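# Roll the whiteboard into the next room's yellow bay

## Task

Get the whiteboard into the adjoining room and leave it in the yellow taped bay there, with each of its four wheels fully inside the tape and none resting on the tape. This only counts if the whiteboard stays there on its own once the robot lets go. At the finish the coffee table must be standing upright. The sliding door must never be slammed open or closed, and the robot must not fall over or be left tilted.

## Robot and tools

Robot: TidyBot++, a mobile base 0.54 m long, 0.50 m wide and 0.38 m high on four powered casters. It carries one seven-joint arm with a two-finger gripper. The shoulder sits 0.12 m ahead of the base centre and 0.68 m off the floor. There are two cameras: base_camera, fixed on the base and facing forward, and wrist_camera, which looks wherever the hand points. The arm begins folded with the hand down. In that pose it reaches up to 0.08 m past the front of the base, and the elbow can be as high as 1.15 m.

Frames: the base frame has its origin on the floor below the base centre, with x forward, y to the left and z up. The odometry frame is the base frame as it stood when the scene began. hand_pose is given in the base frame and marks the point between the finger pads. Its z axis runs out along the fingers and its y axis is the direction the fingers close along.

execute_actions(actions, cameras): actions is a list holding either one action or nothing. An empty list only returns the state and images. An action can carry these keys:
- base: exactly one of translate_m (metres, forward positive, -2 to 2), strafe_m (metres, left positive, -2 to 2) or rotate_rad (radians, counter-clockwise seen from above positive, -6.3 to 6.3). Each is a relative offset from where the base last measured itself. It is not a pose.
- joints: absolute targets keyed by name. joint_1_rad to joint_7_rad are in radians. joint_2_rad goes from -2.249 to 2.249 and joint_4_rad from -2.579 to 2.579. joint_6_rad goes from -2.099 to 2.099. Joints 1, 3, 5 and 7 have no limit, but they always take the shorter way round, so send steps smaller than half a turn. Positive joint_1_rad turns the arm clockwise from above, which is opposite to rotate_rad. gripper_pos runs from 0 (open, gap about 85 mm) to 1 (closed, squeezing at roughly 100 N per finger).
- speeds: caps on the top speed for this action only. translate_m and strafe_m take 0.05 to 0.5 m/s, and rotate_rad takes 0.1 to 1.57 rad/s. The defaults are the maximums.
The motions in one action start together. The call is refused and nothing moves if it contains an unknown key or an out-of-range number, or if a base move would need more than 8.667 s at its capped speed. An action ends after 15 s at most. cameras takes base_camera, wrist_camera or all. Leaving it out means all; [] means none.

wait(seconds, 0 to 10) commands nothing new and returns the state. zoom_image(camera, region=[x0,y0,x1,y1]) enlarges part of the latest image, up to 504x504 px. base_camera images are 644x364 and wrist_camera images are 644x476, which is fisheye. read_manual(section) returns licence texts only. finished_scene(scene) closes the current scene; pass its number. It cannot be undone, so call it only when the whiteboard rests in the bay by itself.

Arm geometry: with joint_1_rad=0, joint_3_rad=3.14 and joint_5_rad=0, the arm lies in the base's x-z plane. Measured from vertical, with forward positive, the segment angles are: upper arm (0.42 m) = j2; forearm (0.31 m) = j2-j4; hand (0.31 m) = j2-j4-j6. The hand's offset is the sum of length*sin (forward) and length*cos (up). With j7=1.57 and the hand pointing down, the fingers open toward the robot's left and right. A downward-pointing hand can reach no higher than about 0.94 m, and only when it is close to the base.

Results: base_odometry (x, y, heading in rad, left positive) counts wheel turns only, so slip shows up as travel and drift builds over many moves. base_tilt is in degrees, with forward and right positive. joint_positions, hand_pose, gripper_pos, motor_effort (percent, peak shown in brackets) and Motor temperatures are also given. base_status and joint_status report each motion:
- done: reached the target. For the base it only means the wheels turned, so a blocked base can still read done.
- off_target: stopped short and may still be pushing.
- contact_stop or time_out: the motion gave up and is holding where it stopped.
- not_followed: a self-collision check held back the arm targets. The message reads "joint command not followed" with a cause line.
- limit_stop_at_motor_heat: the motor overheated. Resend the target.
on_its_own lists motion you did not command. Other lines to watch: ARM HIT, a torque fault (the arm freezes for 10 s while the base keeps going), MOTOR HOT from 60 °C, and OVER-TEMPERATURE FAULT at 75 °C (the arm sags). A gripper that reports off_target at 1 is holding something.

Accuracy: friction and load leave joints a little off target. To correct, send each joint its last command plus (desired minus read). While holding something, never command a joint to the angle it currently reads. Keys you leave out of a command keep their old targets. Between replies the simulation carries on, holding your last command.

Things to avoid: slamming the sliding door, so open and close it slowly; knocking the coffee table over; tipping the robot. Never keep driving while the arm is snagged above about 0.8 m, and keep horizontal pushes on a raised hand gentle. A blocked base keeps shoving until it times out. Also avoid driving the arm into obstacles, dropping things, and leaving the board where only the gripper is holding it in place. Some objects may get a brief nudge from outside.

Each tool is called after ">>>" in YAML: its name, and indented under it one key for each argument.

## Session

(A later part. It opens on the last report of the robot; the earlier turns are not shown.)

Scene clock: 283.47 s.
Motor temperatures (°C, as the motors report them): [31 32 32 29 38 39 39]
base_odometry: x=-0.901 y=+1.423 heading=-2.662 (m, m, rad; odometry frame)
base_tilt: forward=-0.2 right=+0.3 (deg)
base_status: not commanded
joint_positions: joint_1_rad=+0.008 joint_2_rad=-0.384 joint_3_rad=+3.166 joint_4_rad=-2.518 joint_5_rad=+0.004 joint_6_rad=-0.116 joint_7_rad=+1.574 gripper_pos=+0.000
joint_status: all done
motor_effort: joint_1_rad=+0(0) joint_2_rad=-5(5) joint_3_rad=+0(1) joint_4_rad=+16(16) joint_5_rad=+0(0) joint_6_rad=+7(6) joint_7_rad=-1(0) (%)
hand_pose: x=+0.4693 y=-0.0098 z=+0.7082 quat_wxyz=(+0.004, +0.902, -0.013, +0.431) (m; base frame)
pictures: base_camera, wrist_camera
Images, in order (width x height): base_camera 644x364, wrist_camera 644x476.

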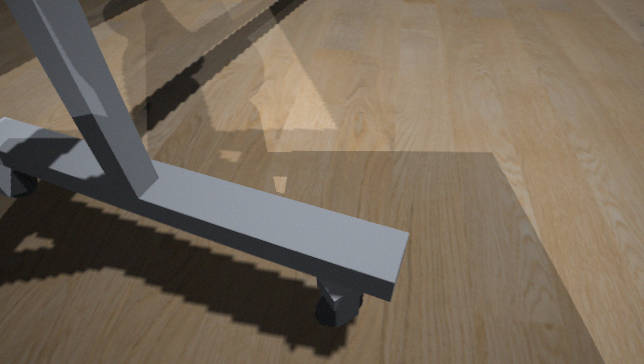

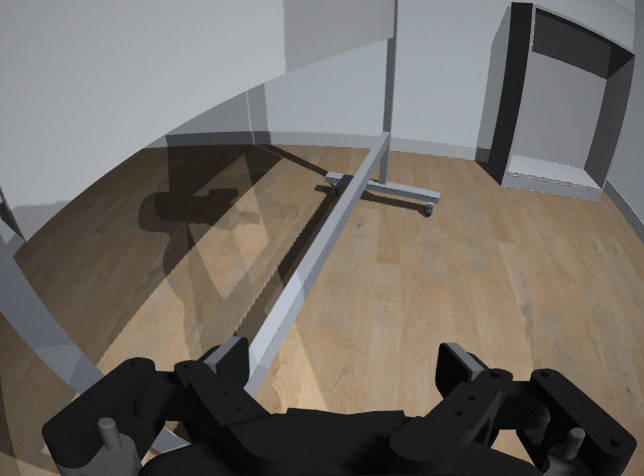

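>>> execute_actions:
  actions:
    - {"base":{"translate_m":-0.37}}
  cameras: []

>>> execute_actions:
  actions:
    - {"joints":{"joint_1_rad":-0.3,"joint_2_rad":0.9,"joint_4_rad":-2.3,"joint_6_rad":1.63}}

Scene clock: 310.87 s.
Motor temperatures (°C, as the motors report them): [31 32 32 29 38 38 39]
base_odometry: x=-0.573 y=+1.594 heading=-2.661 (m, m, rad; odometry frame)
base_tilt: forward=-0.2 right=+0.3 (deg)
base_status: done
joint_positions: joint_1_rad=+0.008 joint_2_rad=-0.385 joint_3_rad=+3.166 joint_4_rad=-2.519 joint_5_rad=+0.004 joint_6_rad=-0.116 joint_7_rad=+1.574 gripper_pos=+0.000
joint_status: not commanded
motor_effort: joint_1_rad=+0(0) joint_2_rad=-5(8) joint_3_rad=-1(0) joint_4_rad=+16(17) joint_5_rad=+0(0) joint_6_rad=+6(7) joint_7_rad=+0(1) (%)
hand_pose: x=+0.4692 y=-0.0098 z=+0.7087 quat_wxyz=(+0.004, +0.902, -0.013, +0.431) (m; base frame)
pictures: none
No camera images: the call's "cameras" was empty. Leave "cameras" out to get every camera's image.

Scene clock: 313.47 s.
Motor temperatures (°C, as the motors report them): [31 32 32 29 38 39 39]
base_odometry: x=-0.573 y=+1.594 heading=-2.662 (m, m, rad; odometry frame)
base_tilt: forward=-0.2 right=+0.3 (deg)
base_status: not commanded
joint_positions: joint_1_rad=-0.288 joint_2_rad=+0.887 joint_3_rad=+3.166 joint_4_rad=-2.316 joint_5_rad=+0.004 joint_6_rad=+1.593 joint_7_rad=+1.574 gripper_pos=+0.000
joint_status: all done
motor_effort: joint_1_rad=-1(0) joint_2_rad=-32(32) joint_3_rad=-2(2) joint_4_rad=+3(15) joint_5_rad=+0(0) joint_6_rad=+8(8) joint_7_rad=+0(1) (%)
hand_pose: x=+0.7140 y=+0.1680 z=+0.6213 quat_wxyz=(-0.088, +0.713, +0.107, +0.687) (m; base frame)
pictures: base_camera, wrist_camera
Images, in order (width x height): base_camera 644x364, wrist_camera 644x476.

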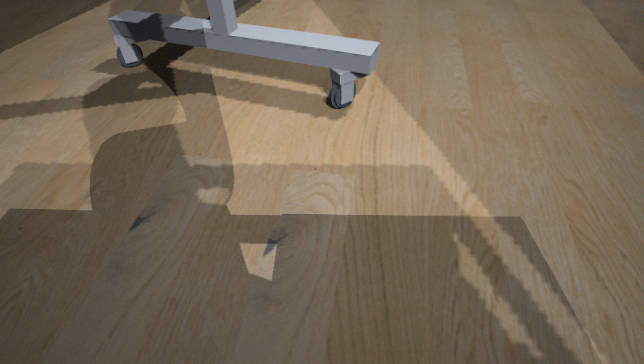

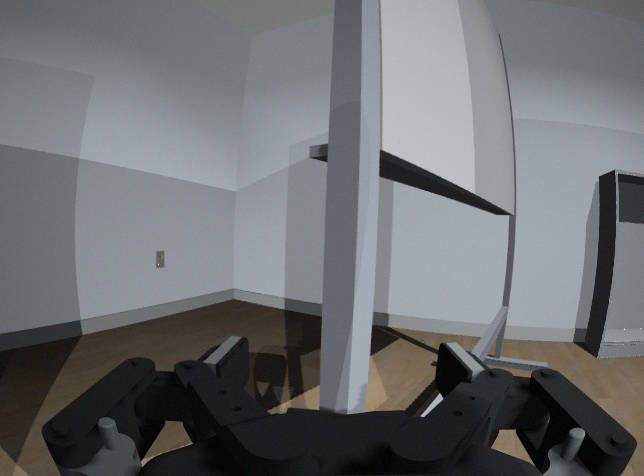

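>>> execute_actions:
  actions:
    - {"base":{"translate_m":0.08},"speeds":{"translate_m":0.15}}

Scene clock: 322.00 s.
Motor temperatures (°C, as the motors report them): [31 32 32 29 38 39 39]
base_odometry: x=-0.644 y=+1.557 heading=-2.662 (m, m, rad; odometry frame)
base_tilt: forward=-0.2 right=+0.3 (deg)
base_status: done
joint_positions: joint_1_rad=-0.291 joint_2_rad=+0.888 joint_3_rad=+3.166 joint_4_rad=-2.310 joint_5_rad=+0.004 joint_6_rad=+1.593 joint_7_rad=+1.574 gripper_pos=+0.000
joint_status: not commanded
motor_effort: joint_1_rad=+0(2) joint_2_rad=-32(34) joint_3_rad=-1(2) joint_4_rad=+3(5) joint_5_rad=+0(0) joint_6_rad=+9(9) joint_7_rad=+0(1) (%)
hand_pose: x=+0.7153 y=+0.1700 z=+0.6230 quat_wxyz=(-0.089, +0.711, +0.107, +0.690) (m; base frame)
pictures: base_camera, wrist_camera
Images, in order (width x height): base_camera 644x364, wrist_camera 644x476.

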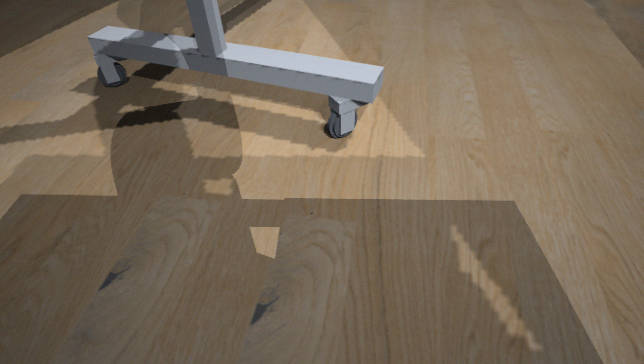

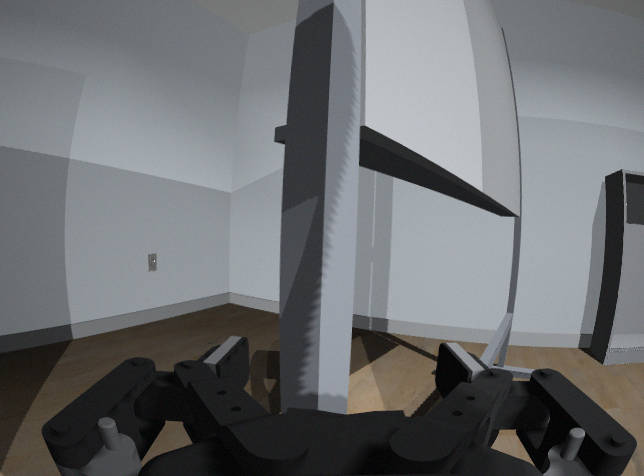

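>>> execute_actions:
  actions:
    - {"joints":{"joint_1_rad":-0.33,"gripper_pos":1}}

Scene clock: 328.40 s.
Motor temperatures (°C, as the motors report them): [31 32 32 29 38 39 39]
base_odometry: x=-0.644 y=+1.557 heading=-2.662 (m, m, rad; odometry frame)
base_tilt: forward=-0.2 right=+0.3 (deg)
base_status: not commanded
joint_positions: joint_1_rad=-0.323 joint_2_rad=+0.888 joint_3_rad=+3.165 joint_4_rad=-2.310 joint_5_rad=+0.004 joint_6_rad=+1.593 joint_7_rad=+1.574 gripper_pos=+0.999
joint_status: all done
motor_effort: joint_1_rad=+0(1) joint_2_rad=-32(32) joint_3_rad=-1(2) joint_4_rad=+4(4) joint_5_rad=+0(0) joint_6_rad=+8(8) joint_7_rad=-1(1) (%)
hand_pose: x=+0.7093 y=+0.1896 z=+0.6230 quat_wxyz=(-0.101, +0.709, +0.119, +0.688) (m; base frame)
pictures: base_camera, wrist_camera
Images, in order (width x height): base_camera 644x364, wrist_camera 644x476.

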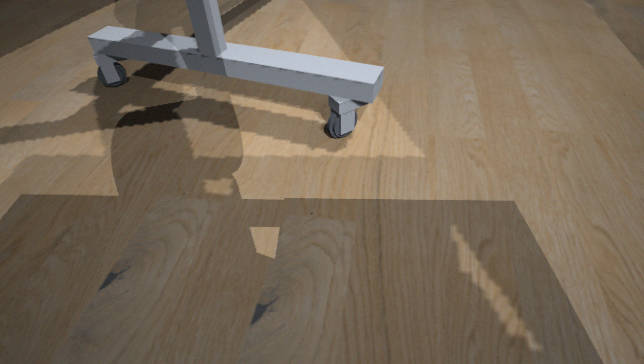

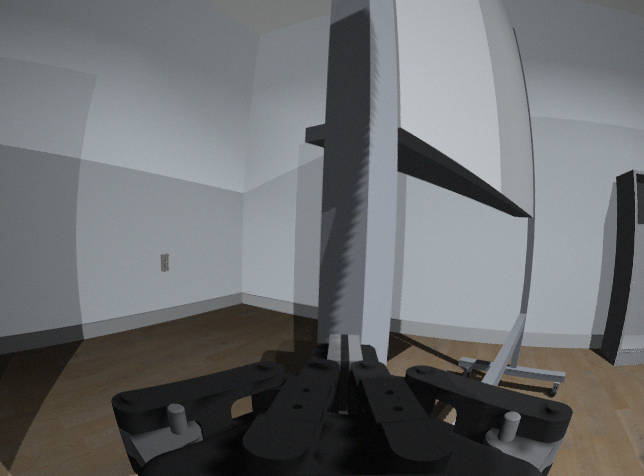

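>>> execute_actions:
  actions:
    - {"joints":{"gripper_pos":0}}
  cameras: []

>>> execute_actions:
  actions:
    - {"base":{"translate_m":0.07},"speeds":{"translate_m":0.15}}
  cameras: []

>>> execute_actions:
  actions:
    - {"joints":{"gripper_pos":1}}

Scene clock: 339.67 s.
Motor temperatures (°C, as the motors report them): [31 32 32 29 38 39 39]
base_odometry: x=-0.644 y=+1.557 heading=-2.662 (m, m, rad; odometry frame)
base_tilt: forward=-0.2 right=+0.4 (deg)
base_status: not commanded
joint_positions: joint_1_rad=-0.323 joint_2_rad=+0.888 joint_3_rad=+3.165 joint_4_rad=-2.310 joint_5_rad=+0.004 joint_6_rad=+1.593 joint_7_rad=+1.574 gripper_pos=+0.000
joint_status: all done
motor_effort: joint_1_rad=+0(0) joint_2_rad=-32(32) joint_3_rad=-1(0) joint_4_rad=+3(4) joint_5_rad=+1(0) joint_6_rad=+8(8) joint_7_rad=+0(0) (%)
hand_pose: x=+0.7093 y=+0.1896 z=+0.6230 quat_wxyz=(-0.101, +0.709, +0.119, +0.688) (m; base frame)
pictures: none
No camera images: the call's "cameras" was empty. Leave "cameras" out to get every camera's image.

Scene clock: 340.80 s.
Motor temperatures (°C, as the motors report them): [31 32 32 29 38 39 39]
base_odometry: x=-0.706 y=+1.525 heading=-2.661 (m, m, rad; odometry frame)
base_tilt: forward=-0.2 right=+0.3 (deg)
base_status: done
joint_positions: joint_1_rad=-0.324 joint_2_rad=+0.888 joint_3_rad=+3.165 joint_4_rad=-2.308 joint_5_rad=+0.004 joint_6_rad=+1.594 joint_7_rad=+1.574 gripper_pos=+0.000
joint_status: not commanded
motor_effort: joint_1_rad=+0(2) joint_2_rad=-32(33) joint_3_rad=-1(2) joint_4_rad=+4(5) joint_5_rad=+0(0) joint_6_rad=+8(8) joint_7_rad=+0(1) (%)
hand_pose: x=+0.7096 y=+0.1905 z=+0.6236 quat_wxyz=(-0.101, +0.708, +0.119, +0.689) (m; base frame)
pictures: none
No camera images: the call's "cameras" was empty. Leave "cameras" out to get every camera's image.

Scene clock: 341.90 s.
Motor temperatures (°C, as the motors report them): [31 32 32 29 38 39 39]
base_odometry: x=-0.706 y=+1.525 heading=-2.661 (m, m, rad; odometry frame)
base_tilt: forward=-0.2 right=+0.3 (deg)
base_status: not commanded
joint_positions: joint_1_rad=-0.335 joint_2_rad=+0.888 joint_3_rad=+3.158 joint_4_rad=-2.308 joint_5_rad=+0.015 joint_6_rad=+1.594 joint_7_rad=+1.574 gripper_pos=+0.571
joint_status: gripper_pos off_target (ended at +0.571, target +1.000)
motor_effort: joint_1_rad=+1(4) joint_2_rad=-33(33) joint_3_rad=-1(1) joint_4_rad=+4(5) joint_5_rad=+0(3) joint_6_rad=+8(9) joint_7_rad=-1(1) (%)
hand_pose: x=+0.7053 y=+0.2029 z=+0.6236 quat_wxyz=(-0.112, +0.707, +0.126, +0.687) (m; base frame)
pictures: base_camera, wrist_camera
Images, in order (width x height): base_camera 644x364, wrist_camera 644x476.

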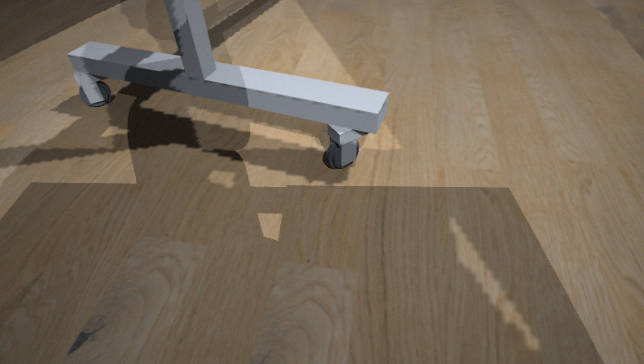

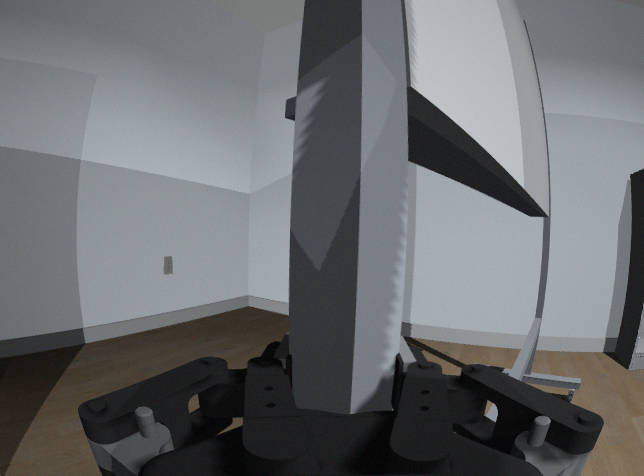

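>>> execute_actions:
  actions:
    - {"base":{"rotate_rad":0.25},"speeds":{"rotate_rad":0.15}}
  cameras: []

>>> execute_actions:
  actions:
    - {"base":{"rotate_rad":-0.25},"speeds":{"rotate_rad":0.15},"joints":{"joint_1_rad":-0.58}}

Scene clock: 362.57 s.
Motor temperatures (°C, as the motors report them): [31 33 32 29 38 39 39]
base_odometry: x=-0.706 y=+1.525 heading=-2.413 (m, m, rad; odometry frame)
base_tilt: forward=-0.2 right=+0.3 (deg)
base_status: done
joint_positions: joint_1_rad=-0.289 joint_2_rad=+0.892 joint_3_rad=+3.185 joint_4_rad=-2.306 joint_5_rad=-0.041 joint_6_rad=+1.597 joint_7_rad=+1.574 gripper_pos=+0.572
joint_status: not commanded
motor_effort: joint_1_rad=-8(14) joint_2_rad=-32(35) joint_3_rad=-4(8) joint_4_rad=+3(8) joint_5_rad=+8(13) joint_6_rad=+9(11) joint_7_rad=+0(5) (%)
hand_pose: x=+0.7222 y=+0.1479 z=+0.6231 quat_wxyz=(-0.063, +0.711, +0.092, +0.694) (m; base frame)
pictures: none
No camera images: the call's "cameras" was empty. Leave "cameras" out to get every camera's image.

Scene clock: 364.60 s.
Motor temperatures (°C, as the motors report them): [31 33 32 29 38 39 39]
base_odometry: x=-0.706 y=+1.525 heading=-2.662 (m, m, rad; odometry frame)
base_tilt: forward=-0.2 right=+0.3 (deg)
base_status: done
joint_positions: joint_1_rad=-0.582 joint_2_rad=+0.894 joint_3_rad=+3.166 joint_4_rad=-2.301 joint_5_rad=+0.007 joint_6_rad=+1.597 joint_7_rad=+1.574 gripper_pos=+0.581
joint_status: all done
motor_effort: joint_1_rad=+0(17) joint_2_rad=-31(35) joint_3_rad=-2(9) joint_4_rad=+3(5) joint_5_rad=+1(14) joint_6_rad=+8(11) joint_7_rad=-3(4) (%)
hand_pose: x=+0.6431 y=+0.3363 z=+0.6232 quat_wxyz=(-0.190, +0.685, +0.210, +0.671) (m; base frame)
pictures: base_camera, wrist_camera
Images, in order (width x height): base_camera 644x364, wrist_camera 644x476.

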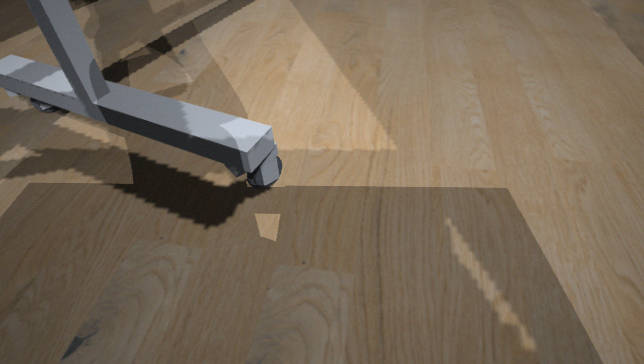

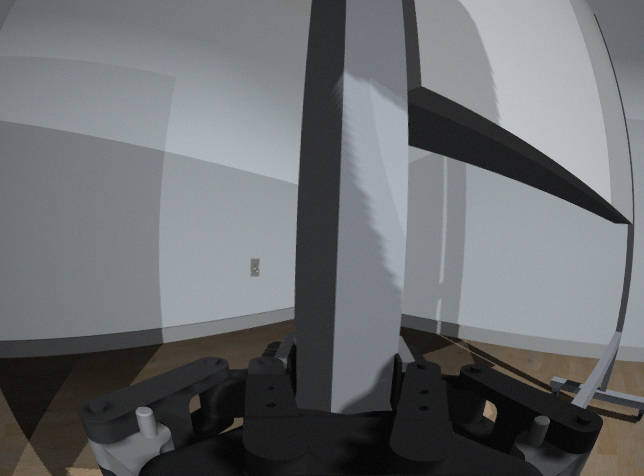

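>>> execute_actions:
  actions:
    - {"joints":{"joint_1_rad":-0.3}}
  cameras: []

>>> execute_actions:
  actions:
    - {"joints":{"joint_1_rad":0.0}}

Scene clock: 375.70 s.
Motor temperatures (°C, as the motors report them): [31 33 32 29 38 39 39]
base_odometry: x=-0.706 y=+1.525 heading=-2.662 (m, m, rad; odometry frame)
base_tilt: forward=-0.2 right=+0.3 (deg)
base_status: not commanded
joint_positions: joint_1_rad=-0.353 joint_2_rad=+0.897 joint_3_rad=+3.127 joint_4_rad=-2.300 joint_5_rad=+0.115 joint_6_rad=+1.597 joint_7_rad=+1.577 gripper_pos=+0.582
joint_status: joint_1_rad off_target (ended at -0.353, target -0.300)
motor_effort: joint_1_rad=+8(19) joint_2_rad=-32(35) joint_3_rad=+2(7) joint_4_rad=+3(8) joint_5_rad=-9(18) joint_6_rad=+9(11) joint_7_rad=-2(7) (%)
hand_pose: x=+0.6858 y=+0.2550 z=+0.6224 quat_wxyz=(-0.169, +0.697, +0.166, +0.677) (m; base frame)
pictures: none
No camera images: the call's "cameras" was empty. Leave "cameras" out to get every camera's image.

Scene clock: 377.53 s.
Motor temperatures (°C, as the motors report them): [31 33 32 29 38 39 39]
base_odometry: x=-0.706 y=+1.525 heading=-2.662 (m, m, rad; odometry frame)
base_tilt: forward=-0.2 right=+0.3 (deg)
base_status: not commanded
joint_positions: joint_1_rad=+0.019 joint_2_rad=+0.897 joint_3_rad=+3.164 joint_4_rad=-2.302 joint_5_rad=+0.013 joint_6_rad=+1.605 joint_7_rad=+1.577 gripper_pos=+0.670
joint_status: all done
on_its_own: gripper_pos moved +0.087 toward your old target +1.000
motor_effort: joint_1_rad=-4(25) joint_2_rad=-30(35) joint_3_rad=-3(10) joint_4_rad=+3(8) joint_5_rad=+5(22) joint_6_rad=+7(12) joint_7_rad=+1(6) (%)
hand_pose: x=+0.7409 y=-0.0163 z=+0.6230 quat_wxyz=(+0.015, +0.715, +0.001, +0.699) (m; base frame)
pictures: base_camera, wrist_camera
Images, in order (width x height): base_camera 644x364, wrist_camera 644x476.

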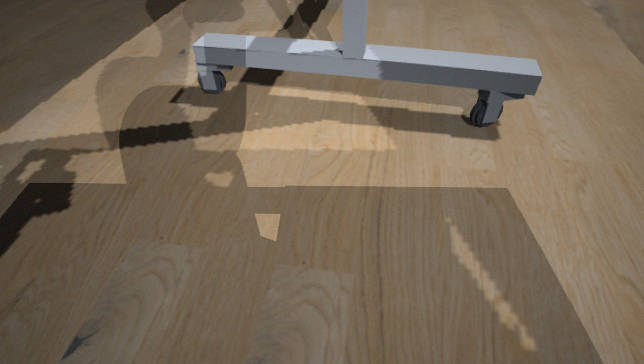

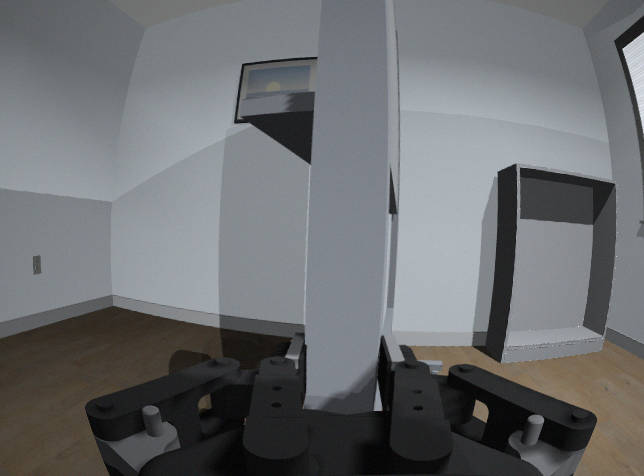

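>>> execute_actions:
  actions:
    - {"base":{"translate_m":-0.6},"speeds":{"translate_m":0.2}}

Scene clock: 390.20 s.
Motor temperatures (°C, as the motors report them): [31 33 32 29 38 39 39]
base_odometry: x=-0.173 y=+1.802 heading=-2.662 (m, m, rad; odometry frame)
base_tilt: forward=-0.2 right=+0.3 (deg)
base_status: done
joint_positions: joint_1_rad=+0.012 joint_2_rad=+0.904 joint_3_rad=+3.164 joint_4_rad=-2.289 joint_5_rad=+0.012 joint_6_rad=+1.606 joint_7_rad=+1.577 gripper_pos=+0.691
joint_status: not commanded
motor_effort: joint_1_rad=+0(6) joint_2_rad=-30(39) joint_3_rad=-1(4) joint_4_rad=+4(5) joint_5_rad=+0(6) joint_6_rad=+7(14) joint_7_rad=+0(3) (%)
hand_pose: x=+0.7447 y=-0.0123 z=+0.6229 quat_wxyz=(+0.013, +0.713, +0.003, +0.701) (m; base frame)
pictures: base_camera, wrist_camera
Images, in order (width x height): base_camera 644x364, wrist_camera 644x476.

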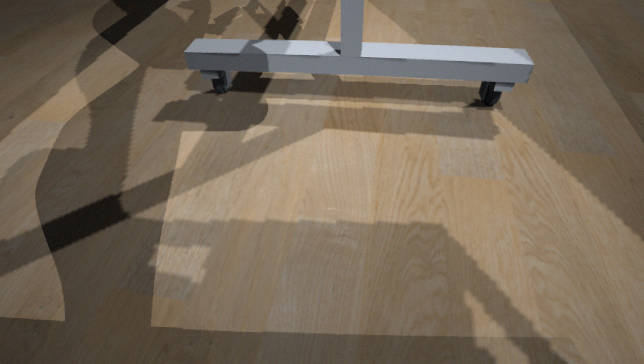

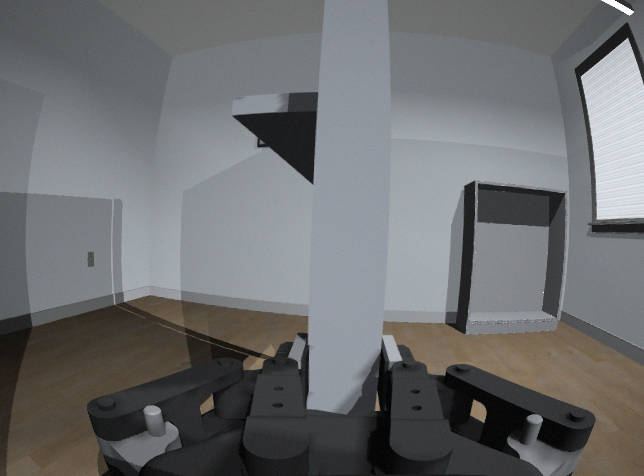

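>>> execute_actions:
  actions:
    - {"base":{"translate_m":-0.4},"speeds":{"translate_m":0.15}}

Scene clock: 397.67 s.
Motor temperatures (°C, as the motors report them): [31 33 32 29 38 39 39]
base_odometry: x=+0.182 y=+1.986 heading=-2.662 (m, m, rad; odometry frame)
base_tilt: forward=-0.2 right=+0.3 (deg)
base_status: done
joint_positions: joint_1_rad=-0.004 joint_2_rad=+0.904 joint_3_rad=+3.162 joint_4_rad=-2.290 joint_5_rad=+0.025 joint_6_rad=+1.608 joint_7_rad=+1.577 gripper_pos=+0.693
joint_status: not commanded
motor_effort: joint_1_rad=+3(3) joint_2_rad=-31(41) joint_3_rad=+0(0) joint_4_rad=+3(6) joint_5_rad=-4(4) joint_6_rad=+6(17) joint_7_rad=-1(2) (%)
hand_pose: x=+0.7446 y=+0.0029 z=+0.6229 quat_wxyz=(+0.002, +0.713, +0.013, +0.702) (m; base frame)
pictures: base_camera, wrist_camera
Images, in order (width x height): base_camera 644x364, wrist_camera 644x476.

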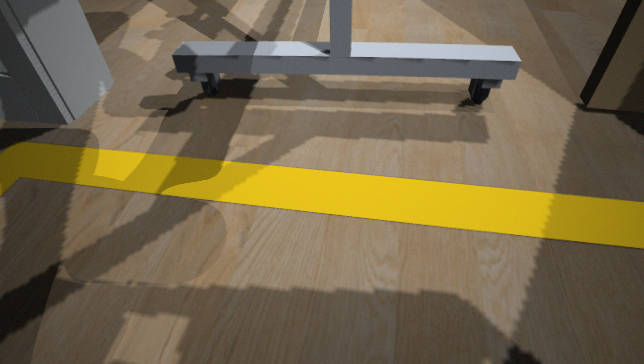

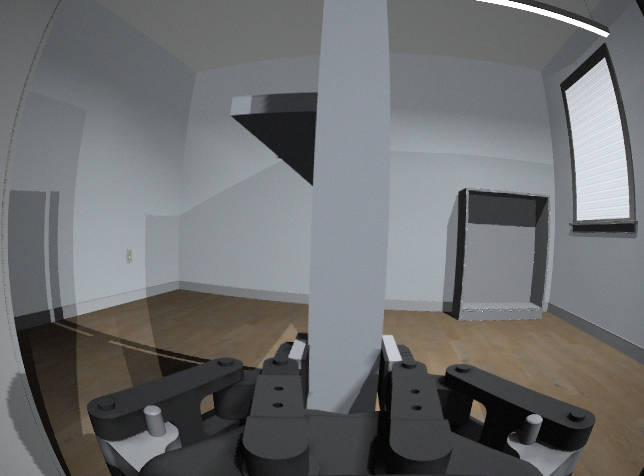

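>>> execute_actions:
  actions:
    - {"base":{"translate_m":-0.75},"speeds":{"translate_m":0.15}}

Scene clock: 425.60 s.
Motor temperatures (°C, as the motors report them): [31 33 32 29 38 39 39]
base_odometry: x=+0.848 y=+2.332 heading=-2.662 (m, m, rad; odometry frame)
base_tilt: forward=-0.2 right=+0.4 (deg)
base_status: done
joint_positions: joint_1_rad=-0.011 joint_2_rad=+0.905 joint_3_rad=+3.160 joint_4_rad=-2.290 joint_5_rad=+0.036 joint_6_rad=+1.609 joint_7_rad=+1.577 gripper_pos=+0.694
joint_status: not commanded
motor_effort: joint_1_rad=+4(5) joint_2_rad=-31(41) joint_3_rad=+1(1) joint_4_rad=+4(6) joint_5_rad=-5(5) joint_6_rad=+7(17) joint_7_rad=-2(1) (%)
hand_pose: x=+0.7444 y=+0.0114 z=+0.6229 quat_wxyz=(-0.006, +0.712, +0.019, +0.702) (m; base frame)
pictures: base_camera, wrist_camera
Images, in order (width x height): base_camera 644x364, wrist_camera 644x476.

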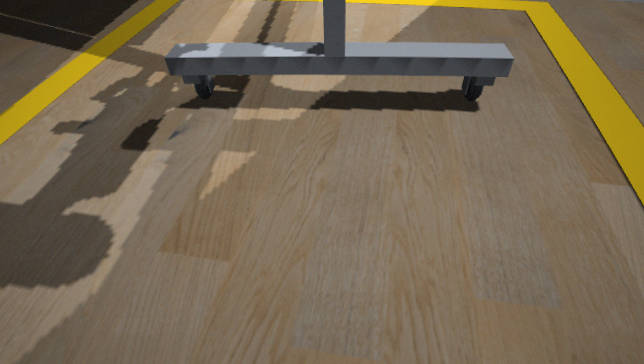

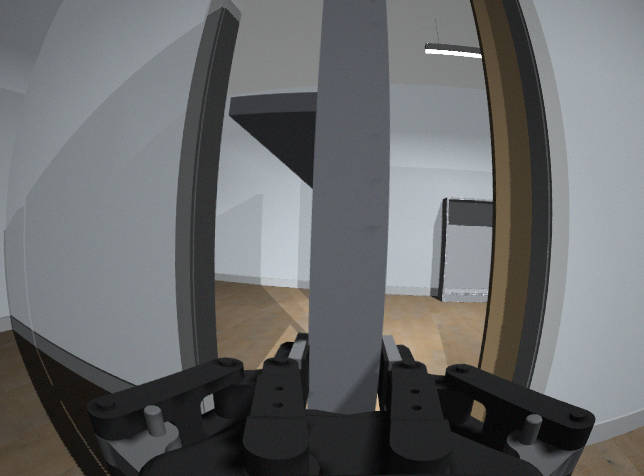

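>>> execute_actions:
  actions:
    - {"base":{"translate_m":-0.3},"speeds":{"translate_m":0.15}}
  cameras: []

>>> execute_actions:
  actions:
    - {"joints":{"gripper_pos":0}}
  cameras: []

>>> execute_actions:
  actions:
    - {"base":{"translate_m":-0.1},"joints":{"joint_2_rad":0.5,"joint_4_rad":-2.5,"joint_6_rad":1.43}}
  cameras: []

>>> execute_actions:
  actions:
    - {"base":{"strafe_m":0.7},"joints":{"joint_1_rad":-1.0}}

Scene clock: 477.50 s.
Motor temperatures (°C, as the motors report them): [31 34 31 28 38 39 39]
base_odometry: x=+1.050 y=+2.437 heading=-2.664 (m, m, rad; odometry frame)
base_tilt: forward=-0.1 right=+0.3 (deg)
base_status: translate_m time_out (by the wheels' count: -0.228 of -0.300)
joint_positions: joint_1_rad=-0.011 joint_2_rad=+0.905 joint_3_rad=+3.157 joint_4_rad=-2.301 joint_5_rad=+0.040 joint_6_rad=+1.621 joint_7_rad=+1.577 gripper_pos=+0.695
joint_status: not commanded
motor_effort: joint_1_rad=+2(14) joint_2_rad=-37(41) joint_3_rad=-1(5) joint_4_rad=+1(16) joint_5_rad=-2(8) joint_6_rad=+12(17) joint_7_rad=-2(2) (%)
hand_pose: x=+0.7407 y=+0.0141 z=+0.6233 quat_wxyz=(-0.009, +0.712, +0.021, +0.702) (m; base frame)
pictures: none
No camera images: the call's "cameras" was empty. Leave "cameras" out to get every camera's image.

not run: a stop came earlier in this reply.

not run: a stop came earlier in this reply.

not run: a stop came earlier in this reply.

>>> execute_actions:
  actions:
    - {"base":{"translate_m":0.02}}

Scene clock: 482.90 s.
Motor temperatures (°C, as the motors report them): [31 34 31 28 38 39 39]
base_odometry: x=+1.032 y=+2.428 heading=-2.664 (m, m, rad; odometry frame)
base_tilt: forward=-0.2 right=+0.4 (deg)
base_status: done
joint_positions: joint_1_rad=-0.011 joint_2_rad=+0.902 joint_3_rad=+3.157 joint_4_rad=-2.315 joint_5_rad=+0.040 joint_6_rad=+1.629 joint_7_rad=+1.577 gripper_pos=+0.695
joint_status: not commanded
motor_effort: joint_1_rad=+2(4) joint_2_rad=-35(38) joint_3_rad=-1(1) joint_4_rad=+5(10) joint_5_rad=-2(4) joint_6_rad=+10(13) joint_7_rad=-2(3) (%)
hand_pose: x=+0.7363 y=+0.0142 z=+0.6232 quat_wxyz=(-0.009, +0.713, +0.020, +0.700) (m; base frame)
pictures: base_camera, wrist_camera
Images, in order (width x height): base_camera 644x364, wrist_camera 644x476.

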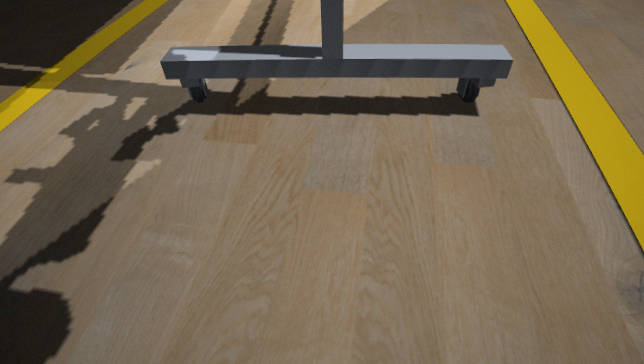

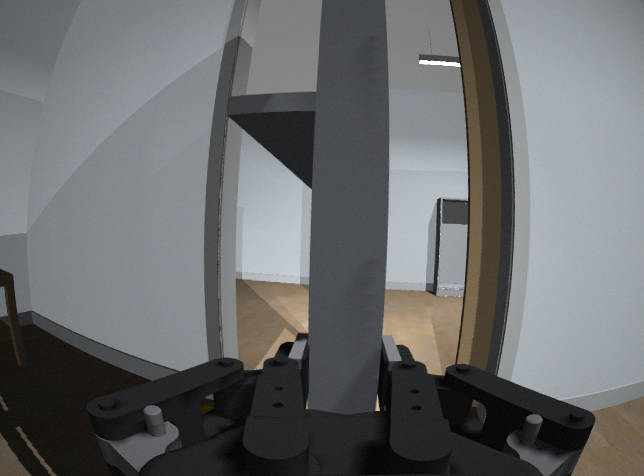

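>>> execute_actions:
  actions:
    - {"joints":{"gripper_pos":0}}
  cameras: []

>>> execute_actions:
  actions:
    - {"joints":{"joint_2_rad":0.3,"joint_4_rad":-2.55,"joint_6_rad":1.28}}
  cameras: []

>>> execute_actions:
  actions:
    - {"base":{"strafe_m":0.7},"joints":{"joint_1_rad":-0.8},"speeds":{"strafe_m":0.3}}

Scene clock: 493.90 s.
Motor temperatures (°C, as the motors report them): [31 34 31 28 38 39 39]
base_odometry: x=+1.032 y=+2.428 heading=-2.664 (m, m, rad; odometry frame)
base_tilt: forward=-0.2 right=+0.3 (deg)
base_status: not commanded
joint_positions: joint_1_rad=-0.007 joint_2_rad=+0.902 joint_3_rad=+3.157 joint_4_rad=-2.311 joint_5_rad=+0.040 joint_6_rad=+1.629 joint_7_rad=+1.577 gripper_pos=+0.000
joint_status: all done
motor_effort: joint_1_rad=+0(2) joint_2_rad=-32(35) joint_3_rad=-2(2) joint_4_rad=+3(5) joint_5_rad=+1(2) joint_6_rad=+8(11) joint_7_rad=+0(2) (%)
hand_pose: x=+0.7379 y=+0.0113 z=+0.6248 quat_wxyz=(-0.007, +0.712, +0.019, +0.702) (m; base frame)
pictures: none
No camera images: the call's "cameras" was empty. Leave "cameras" out to get every camera's image.

Scene clock: 495.73 s.
Motor temperatures (°C, as the motors report them): [31 34 31 28 38 39 39]
base_odometry: x=+1.032 y=+2.428 heading=-2.664 (m, m, rad; odometry frame)
base_tilt: forward=-0.2 right=+0.3 (deg)
base_status: not commanded
joint_positions: joint_1_rad=-0.007 joint_2_rad=+0.313 joint_3_rad=+3.157 joint_4_rad=-2.536 joint_5_rad=+0.040 joint_6_rad=+1.319 joint_7_rad=+1.577 gripper_pos=+0.000
joint_status: all done
motor_effort: joint_1_rad=+0(1) joint_2_rad=-21(34) joint_3_rad=-1(2) joint_4_rad=+8(9) joint_5_rad=+0(0) joint_6_rad=+8(9) joint_7_rad=+0(0) (%)
hand_pose: x=+0.6503 y=+0.0097 z=+0.7934 quat_wxyz=(-0.003, +0.693, +0.019, +0.721) (m; base frame)
pictures: none
No camera images: the call's "cameras" was empty. Leave "cameras" out to get every camera's image.

Scene clock: 501.60 s.
Motor temperatures (°C, as the motors report them): [31 34 31 28 38 39 39]
base_odometry: x=+1.227 y=+2.049 heading=-2.668 (m, m, rad; odometry frame)
base_tilt: forward=-0.2 right=+0.3 (deg)
base_status: strafe_m time_out (by the wheels' count: +0.426 of +0.700)
joint_positions: joint_1_rad=-0.798 joint_2_rad=+0.309 joint_3_rad=+3.158 joint_4_rad=-2.539 joint_5_rad=+0.038 joint_6_rad=+1.313 joint_7_rad=+1.577 gripper_pos=+0.000
joint_status: all done
motor_effort: joint_1_rad=-1(6) joint_2_rad=-21(29) joint_3_rad=-1(4) joint_4_rad=+9(11) joint_5_rad=+0(1) joint_6_rad=+9(10) joint_7_rad=-1(1) (%)
hand_pose: x=+0.4856 y=+0.3831 z=+0.7930 quat_wxyz=(-0.279, +0.634, +0.284, +0.663) (m; base frame)
pictures: base_camera, wrist_camera
Images, in order (width x height): base_camera 644x364, wrist_camera 644x476.

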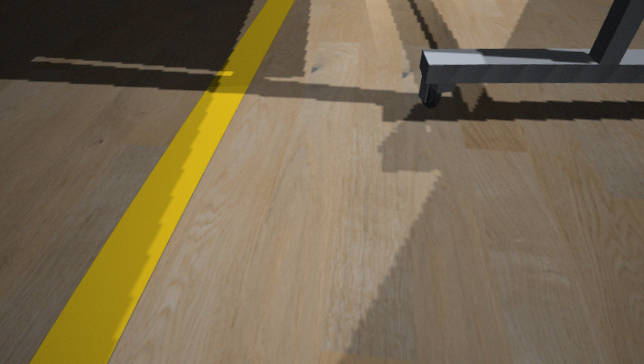

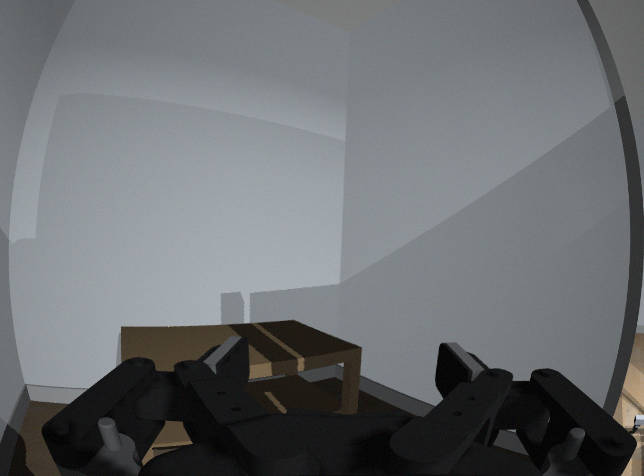

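>>> execute_actions:
  actions:
    - {"base":{"translate_m":0.1}}
  cameras: []

>>> execute_actions:
  actions:
    - {"base":{"strafe_m":0.3},"joints":{"joint_1_rad":0.0,"joint_6_rad":0.6},"speeds":{"strafe_m":0.3}}

Scene clock: 515.33 s.
Motor temperatures (°C, as the motors report them): [31 34 31 28 38 39 39]
base_odometry: x=+1.138 y=+2.003 heading=-2.668 (m, m, rad; odometry frame)
base_tilt: forward=-0.2 right=+0.3 (deg)
base_status: done
joint_positions: joint_1_rad=-0.797 joint_2_rad=+0.309 joint_3_rad=+3.158 joint_4_rad=-2.540 joint_5_rad=+0.038 joint_6_rad=+1.313 joint_7_rad=+1.577 gripper_pos=+0.000
joint_status: not commanded
motor_effort: joint_1_rad=+0(1) joint_2_rad=-21(22) joint_3_rad=-1(2) joint_4_rad=+9(9) joint_5_rad=+0(0) joint_6_rad=+8(9) joint_7_rad=-1(1) (%)
hand_pose: x=+0.4856 y=+0.3826 z=+0.7926 quat_wxyz=(-0.279, +0.634, +0.284, +0.663) (m; base frame)
pictures: none
No camera images: the call's "cameras" was empty. Leave "cameras" out to get every camera's image.

Scene clock: 517.43 s.
Motor temperatures (°C, as the motors report them): [31 34 31 28 38 39 39]
base_odometry: x=+1.274 y=+1.736 heading=-2.668 (m, m, rad; odometry frame)
base_tilt: forward=-0.2 right=+0.3 (deg)
base_status: done
joint_positions: joint_1_rad=-0.008 joint_2_rad=+0.308 joint_3_rad=+3.158 joint_4_rad=-2.540 joint_5_rad=+0.038 joint_6_rad=+0.636 joint_7_rad=+1.577 gripper_pos=+0.000
joint_status: all done
motor_effort: joint_1_rad=+0(3) joint_2_rad=-20(22) joint_3_rad=-1(2) joint_4_rad=+8(9) joint_5_rad=+1(1) joint_6_rad=+7(9) joint_7_rad=-1(0) (%)
hand_pose: x=+0.5870 y=+0.0045 z=+0.5953 quat_wxyz=(+0.002, +0.894, +0.020, +0.448) (m; base frame)
pictures: base_camera, wrist_camera
Images, in order (width x height): base_camera 644x364, wrist_camera 644x476.

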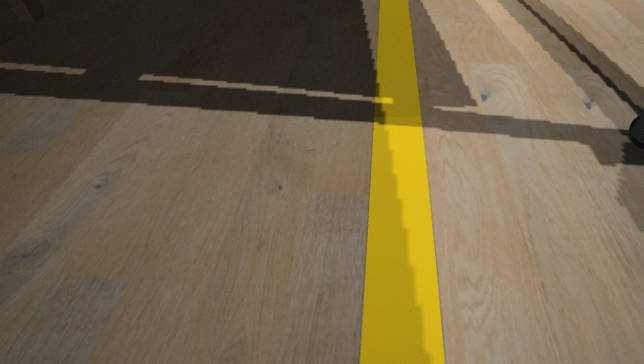

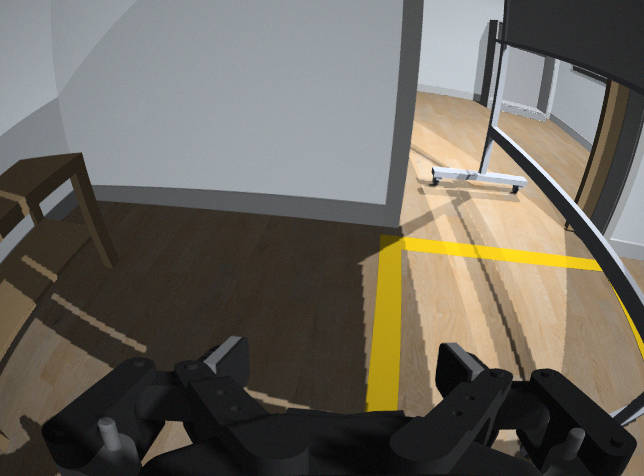

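>>> execute_actions:
  actions:
    - {"base":{"translate_m":0.53},"speeds":{"translate_m":0.3}}
  cameras: []

>>> execute_actions:
  actions:
    - {"joints":{"joint_1_rad":1.57,"joint_2_rad":0.3,"joint_4_rad":-2.55,"joint_6_rad":1.28}}
  cameras: []

>>> execute_actions:
  actions:
    - {"joints":{"joint_2_rad":0.8,"joint_4_rad":-2.4,"joint_6_rad":1.63}}

Scene clock: 534.13 s.
Motor temperatures (°C, as the motors report them): [31 34 31 28 38 39 39]
base_odometry: x=+0.803 y=+1.494 heading=-2.668 (m, m, rad; odometry frame)
base_tilt: forward=-0.2 right=+0.3 (deg)
base_status: done
joint_positions: joint_1_rad=-0.008 joint_2_rad=+0.307 joint_3_rad=+3.158 joint_4_rad=-2.542 joint_5_rad=+0.038 joint_6_rad=+0.636 joint_7_rad=+1.577 gripper_pos=+0.000
joint_status: not commanded
motor_effort: joint_1_rad=+0(1) joint_2_rad=-21(21) joint_3_rad=-2(1) joint_4_rad=+8(9) joint_5_rad=+0(0) joint_6_rad=+7(7) joint_7_rad=-1(1) (%)
hand_pose: x=+0.5862 y=+0.0045 z=+0.5951 quat_wxyz=(+0.002, +0.894, +0.020, +0.447) (m; base frame)
pictures: none
No camera images: the call's "cameras" was empty. Leave "cameras" out to get every camera's image.

Scene clock: 536.93 s.
Motor temperatures (°C, as the motors report them): [31 34 31 28 38 39 39]
base_odometry: x=+0.803 y=+1.494 heading=-2.668 (m, m, rad; odometry frame)
base_tilt: forward=-0.2 right=+0.3 (deg)
base_status: not commanded
joint_positions: joint_1_rad=+1.561 joint_2_rad=+0.307 joint_3_rad=+3.158 joint_4_rad=-2.542 joint_5_rad=+0.038 joint_6_rad=+1.242 joint_7_rad=+1.577 gripper_pos=+0.000
joint_status: all done
motor_effort: joint_1_rad=+0(1) joint_2_rad=-21(21) joint_3_rad=-1(2) joint_4_rad=+9(8) joint_5_rad=+1(0) joint_6_rad=+8(9) joint_7_rad=-1(0) (%)
hand_pose: x=+0.1286 y=-0.5290 z=+0.7704 quat_wxyz=(+0.489, +0.522, -0.496, +0.492) (m; base frame)
pictures: none
No camera images: the call's "cameras" was empty. Leave "cameras" out to get every camera's image.

Scene clock: 538.63 s.
Motor temperatures (°C, as the motors report them): [31 34 31 28 38 39 39]
base_odometry: x=+0.803 y=+1.494 heading=-2.668 (m, m, rad; odometry frame)
base_tilt: forward=-0.2 right=+0.4 (deg)
base_status: not commanded
joint_positions: joint_1_rad=+1.561 joint_2_rad=+0.788 joint_3_rad=+3.158 joint_4_rad=-2.415 joint_5_rad=+0.038 joint_6_rad=+1.591 joint_7_rad=+1.577 gripper_pos=+0.000
joint_status: all done
motor_effort: joint_1_rad=+0(0) joint_2_rad=-30(31) joint_3_rad=-1(2) joint_4_rad=+3(9) joint_5_rad=+0(0) joint_6_rad=+8(8) joint_7_rad=-1(1) (%)
hand_pose: x=+0.1304 y=-0.5900 z=+0.6518 quat_wxyz=(+0.485, +0.523, -0.497, +0.494) (m; base frame)
pictures: base_camera, wrist_camera
Images, in order (width x height): base_camera 644x364, wrist_camera 644x476.

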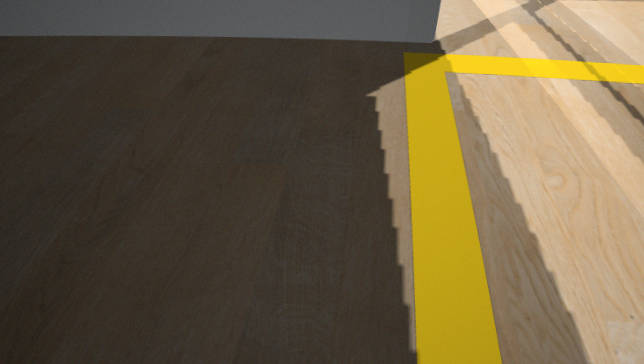

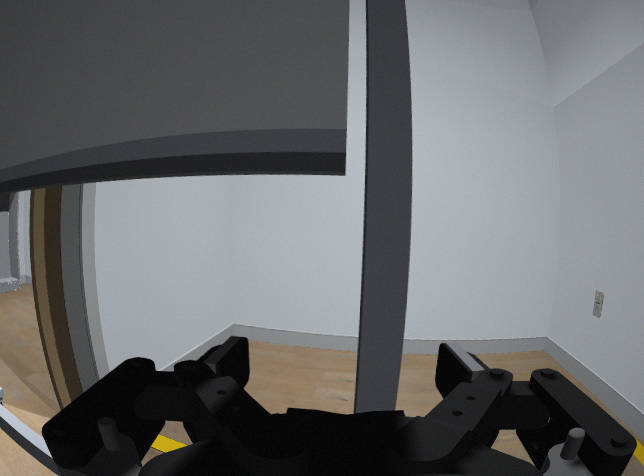

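>>> execute_actions:
  actions:
    - {"base":{"translate_m":-0.03}}
  cameras: []

>>> execute_actions:
  actions:
    - {"base":{"strafe_m":-0.13},"speeds":{"strafe_m":0.15}}

Scene clock: 553.30 s.
Motor temperatures (°C, as the motors report them): [31 34 31 28 38 39 39]
base_odometry: x=+0.829 y=+1.507 heading=-2.668 (m, m, rad; odometry frame)
base_tilt: forward=-0.2 right=+0.3 (deg)
base_status: done
joint_positions: joint_1_rad=+1.573 joint_2_rad=+0.788 joint_3_rad=+3.159 joint_4_rad=-2.415 joint_5_rad=+0.038 joint_6_rad=+1.592 joint_7_rad=+1.577 gripper_pos=+0.000
joint_status: not commanded
motor_effort: joint_1_rad=-1(3) joint_2_rad=-29(30) joint_3_rad=-1(3) joint_4_rad=+3(4) joint_5_rad=+0(0) joint_6_rad=+8(9) joint_7_rad=+0(0) (%)
hand_pose: x=+0.1230 y=-0.5901 z=+0.6520 quat_wxyz=(+0.488, +0.520, -0.500, +0.491) (m; base frame)
pictures: none
No camera images: the call's "cameras" was empty. Leave "cameras" out to get every camera's image.

Scene clock: 554.83 s.
Motor temperatures (°C, as the motors report them): [31 34 31 28 38 39 39]
base_odometry: x=+0.770 y=+1.623 heading=-2.667 (m, m, rad; odometry frame)
base_tilt: forward=-0.2 right=+0.4 (deg)
base_status: done
joint_positions: joint_1_rad=+1.573 joint_2_rad=+0.788 joint_3_rad=+3.159 joint_4_rad=-2.409 joint_5_rad=+0.038 joint_6_rad=+1.593 joint_7_rad=+1.577 gripper_pos=+0.000
joint_status: not commanded
motor_effort: joint_1_rad=+0(1) joint_2_rad=-30(31) joint_3_rad=-2(2) joint_4_rad=+3(4) joint_5_rad=+1(0) joint_6_rad=+8(9) joint_7_rad=+0(1) (%)
hand_pose: x=+0.1230 y=-0.5919 z=+0.6538 quat_wxyz=(+0.490, +0.518, -0.498, +0.493) (m; base frame)
pictures: base_camera, wrist_camera
Images, in order (width x height): base_camera 644x364, wrist_camera 644x476.

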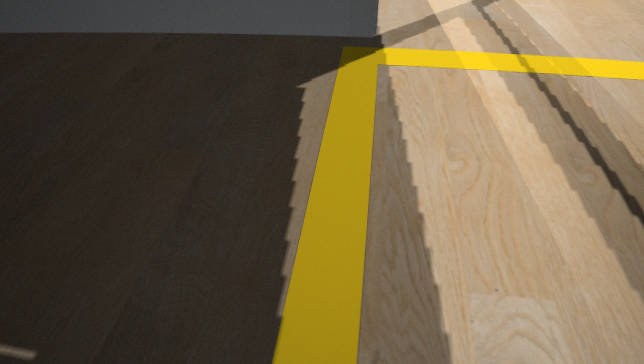

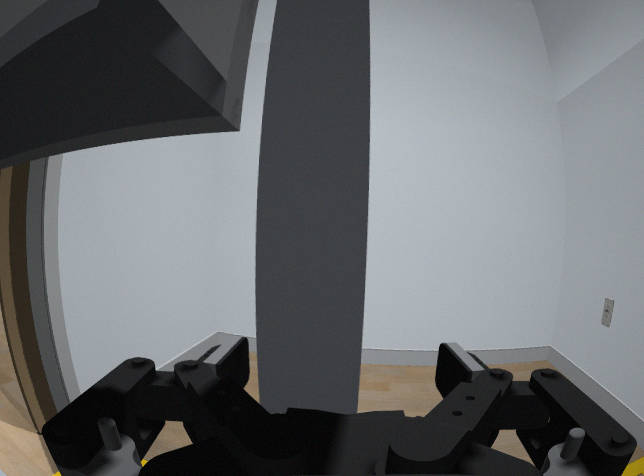

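Deep enough; close.

>>> execute_actions:
  actions:
    - {"joints":{"gripper_pos":1}}
  cameras: []

>>> execute_actions:
  actions:
    - {"base":{"translate_m":-0.4},"speeds":{"translate_m":0.15}}

Scene clock: 561.80 s.
Motor temperatures (°C, as the motors report them): [31 34 31 28 38 39 39]
base_odometry: x=+0.770 y=+1.623 heading=-2.667 (m, m, rad; odometry frame)
base_tilt: forward=-0.2 right=+0.4 (deg)
base_status: not commanded
joint_positions: joint_1_rad=+1.559 joint_2_rad=+0.788 joint_3_rad=+3.152 joint_4_rad=-2.409 joint_5_rad=+0.039 joint_6_rad=+1.593 joint_7_rad=+1.577 gripper_pos=+0.652
joint_status: gripper_pos off_target (ended at +0.652, target +1.000)
motor_effort: joint_1_rad=+3(7) joint_2_rad=-30(30) joint_3_rad=+0(3) joint_4_rad=+5(6) joint_5_rad=-2(6) joint_6_rad=+9(9) joint_7_rad=+0(1) (%)
hand_pose: x=+0.1347 y=-0.5917 z=+0.6539 quat_wxyz=(+0.484, +0.522, -0.494, +0.499) (m; base frame)
pictures: none
No camera images: the call's "cameras" was empty. Leave "cameras" out to get every camera's image.

Scene clock: 565.17 s.
Motor temperatures (°C, as the motors report them): [31 34 31 28 38 39 39]
base_odometry: x=+1.126 y=+1.806 heading=-2.667 (m, m, rad; odometry frame)
base_tilt: forward=-0.2 right=+0.4 (deg)
base_status: done
joint_positions: joint_1_rad=+1.545 joint_2_rad=+0.792 joint_3_rad=+3.147 joint_4_rad=-2.402 joint_5_rad=+0.067 joint_6_rad=+1.594 joint_7_rad=+1.580 gripper_pos=+0.665
joint_status: not commanded
motor_effort: joint_1_rad=+3(14) joint_2_rad=-30(33) joint_3_rad=-1(5) joint_4_rad=+4(5) joint_5_rad=-3(9) joint_6_rad=+8(11) joint_7_rad=-4(8) (%)
hand_pose: x=+0.1545 y=-0.5927 z=+0.6542 quat_wxyz=(+0.472, +0.532, -0.482, +0.512) (m; base frame)
pictures: base_camera, wrist_camera
Images, in order (width x height): base_camera 644x364, wrist_camera 644x476.

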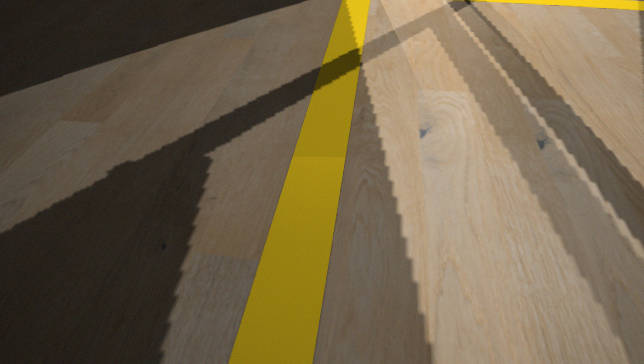

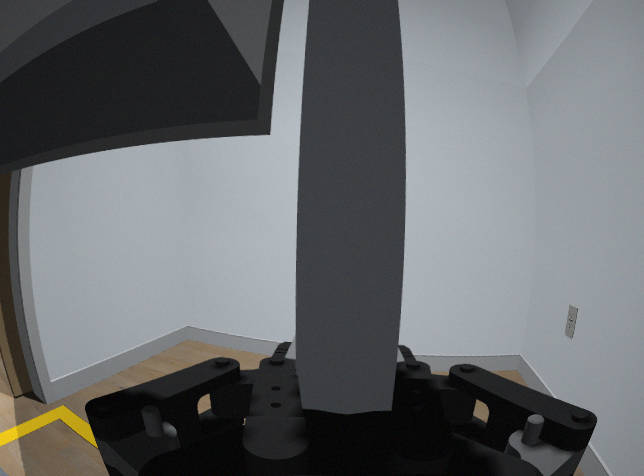

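>>> execute_actions:
  actions:
    - {"base":{"rotate_rad":-0.07},"speeds":{"rotate_rad":0.15}}
  cameras: []

>>> execute_actions:
  actions:
    - {"base":{"translate_m":-0.3},"speeds":{"translate_m":0.15}}
  cameras: []

>>> execute_actions:
  actions:
    - {"joints":{"gripper_pos":0}}
  cameras: []

>>> execute_actions:
  actions:
    - {"base":{"strafe_m":0.2}}
  cameras: []

>>> execute_actions:
  actions:
    - {"joints":{"joint_1_rad":1.2,"joint_2_rad":-0.385,"joint_4_rad":-2.52,"joint_6_rad":-0.3}}

Scene clock: 581.13 s.
Motor temperatures (°C, as the motors report them): [31 34 31 28 38 39 39]
base_odometry: x=+1.126 y=+1.806 heading=-2.736 (m, m, rad; odometry frame)
base_tilt: forward=-0.2 right=+0.4 (deg)
base_status: done
joint_positions: joint_1_rad=+1.507 joint_2_rad=+0.792 joint_3_rad=+3.135 joint_4_rad=-2.403 joint_5_rad=+0.079 joint_6_rad=+1.594 joint_7_rad=+1.587 gripper_pos=+0.665
joint_status: not commanded
motor_effort: joint_1_rad=+11(15) joint_2_rad=-32(32) joint_3_rad=+3(4) joint_4_rad=+4(7) joint_5_rad=-9(11) joint_6_rad=+10(10) joint_7_rad=-7(8) (%)
hand_pose: x=+0.1858 y=-0.5896 z=+0.6543 quat_wxyz=(+0.457, +0.545, -0.466, +0.526) (m; base frame)
pictures: none
No camera images: the call's "cameras" was empty. Leave "cameras" out to get every camera's image.

Scene clock: 586.07 s.
Motor temperatures (°C, as the motors report them): [31 34 31 28 38 39 39]
base_odometry: x=+1.303 y=+1.882 heading=-2.733 (m, m, rad; odometry frame)
base_tilt: forward=-0.2 right=+0.4 (deg)
base_status: translate_m time_out (by the wheels' count: -0.193 of -0.300)
joint_positions: joint_1_rad=+1.542 joint_2_rad=+0.795 joint_3_rad=+3.139 joint_4_rad=-2.408 joint_5_rad=+0.084 joint_6_rad=+1.605 joint_7_rad=+1.589 gripper_pos=+0.673
joint_status: not commanded
motor_effort: joint_1_rad=+3(19) joint_2_rad=-31(35) joint_3_rad=+0(7) joint_4_rad=+4(13) joint_5_rad=-5(13) joint_6_rad=+9(11) joint_7_rad=+1(9) (%)
hand_pose: x=+0.1648 y=-0.5900 z=+0.6545 quat_wxyz=(+0.467, +0.537, -0.474, +0.518) (m; base frame)
pictures: none
No camera images: the call's "cameras" was empty. Leave "cameras" out to get every camera's image.

not run: a stop came earlier in this reply.

not run: a stop came earlier in this reply.

not run: a stop came earlier in this reply.


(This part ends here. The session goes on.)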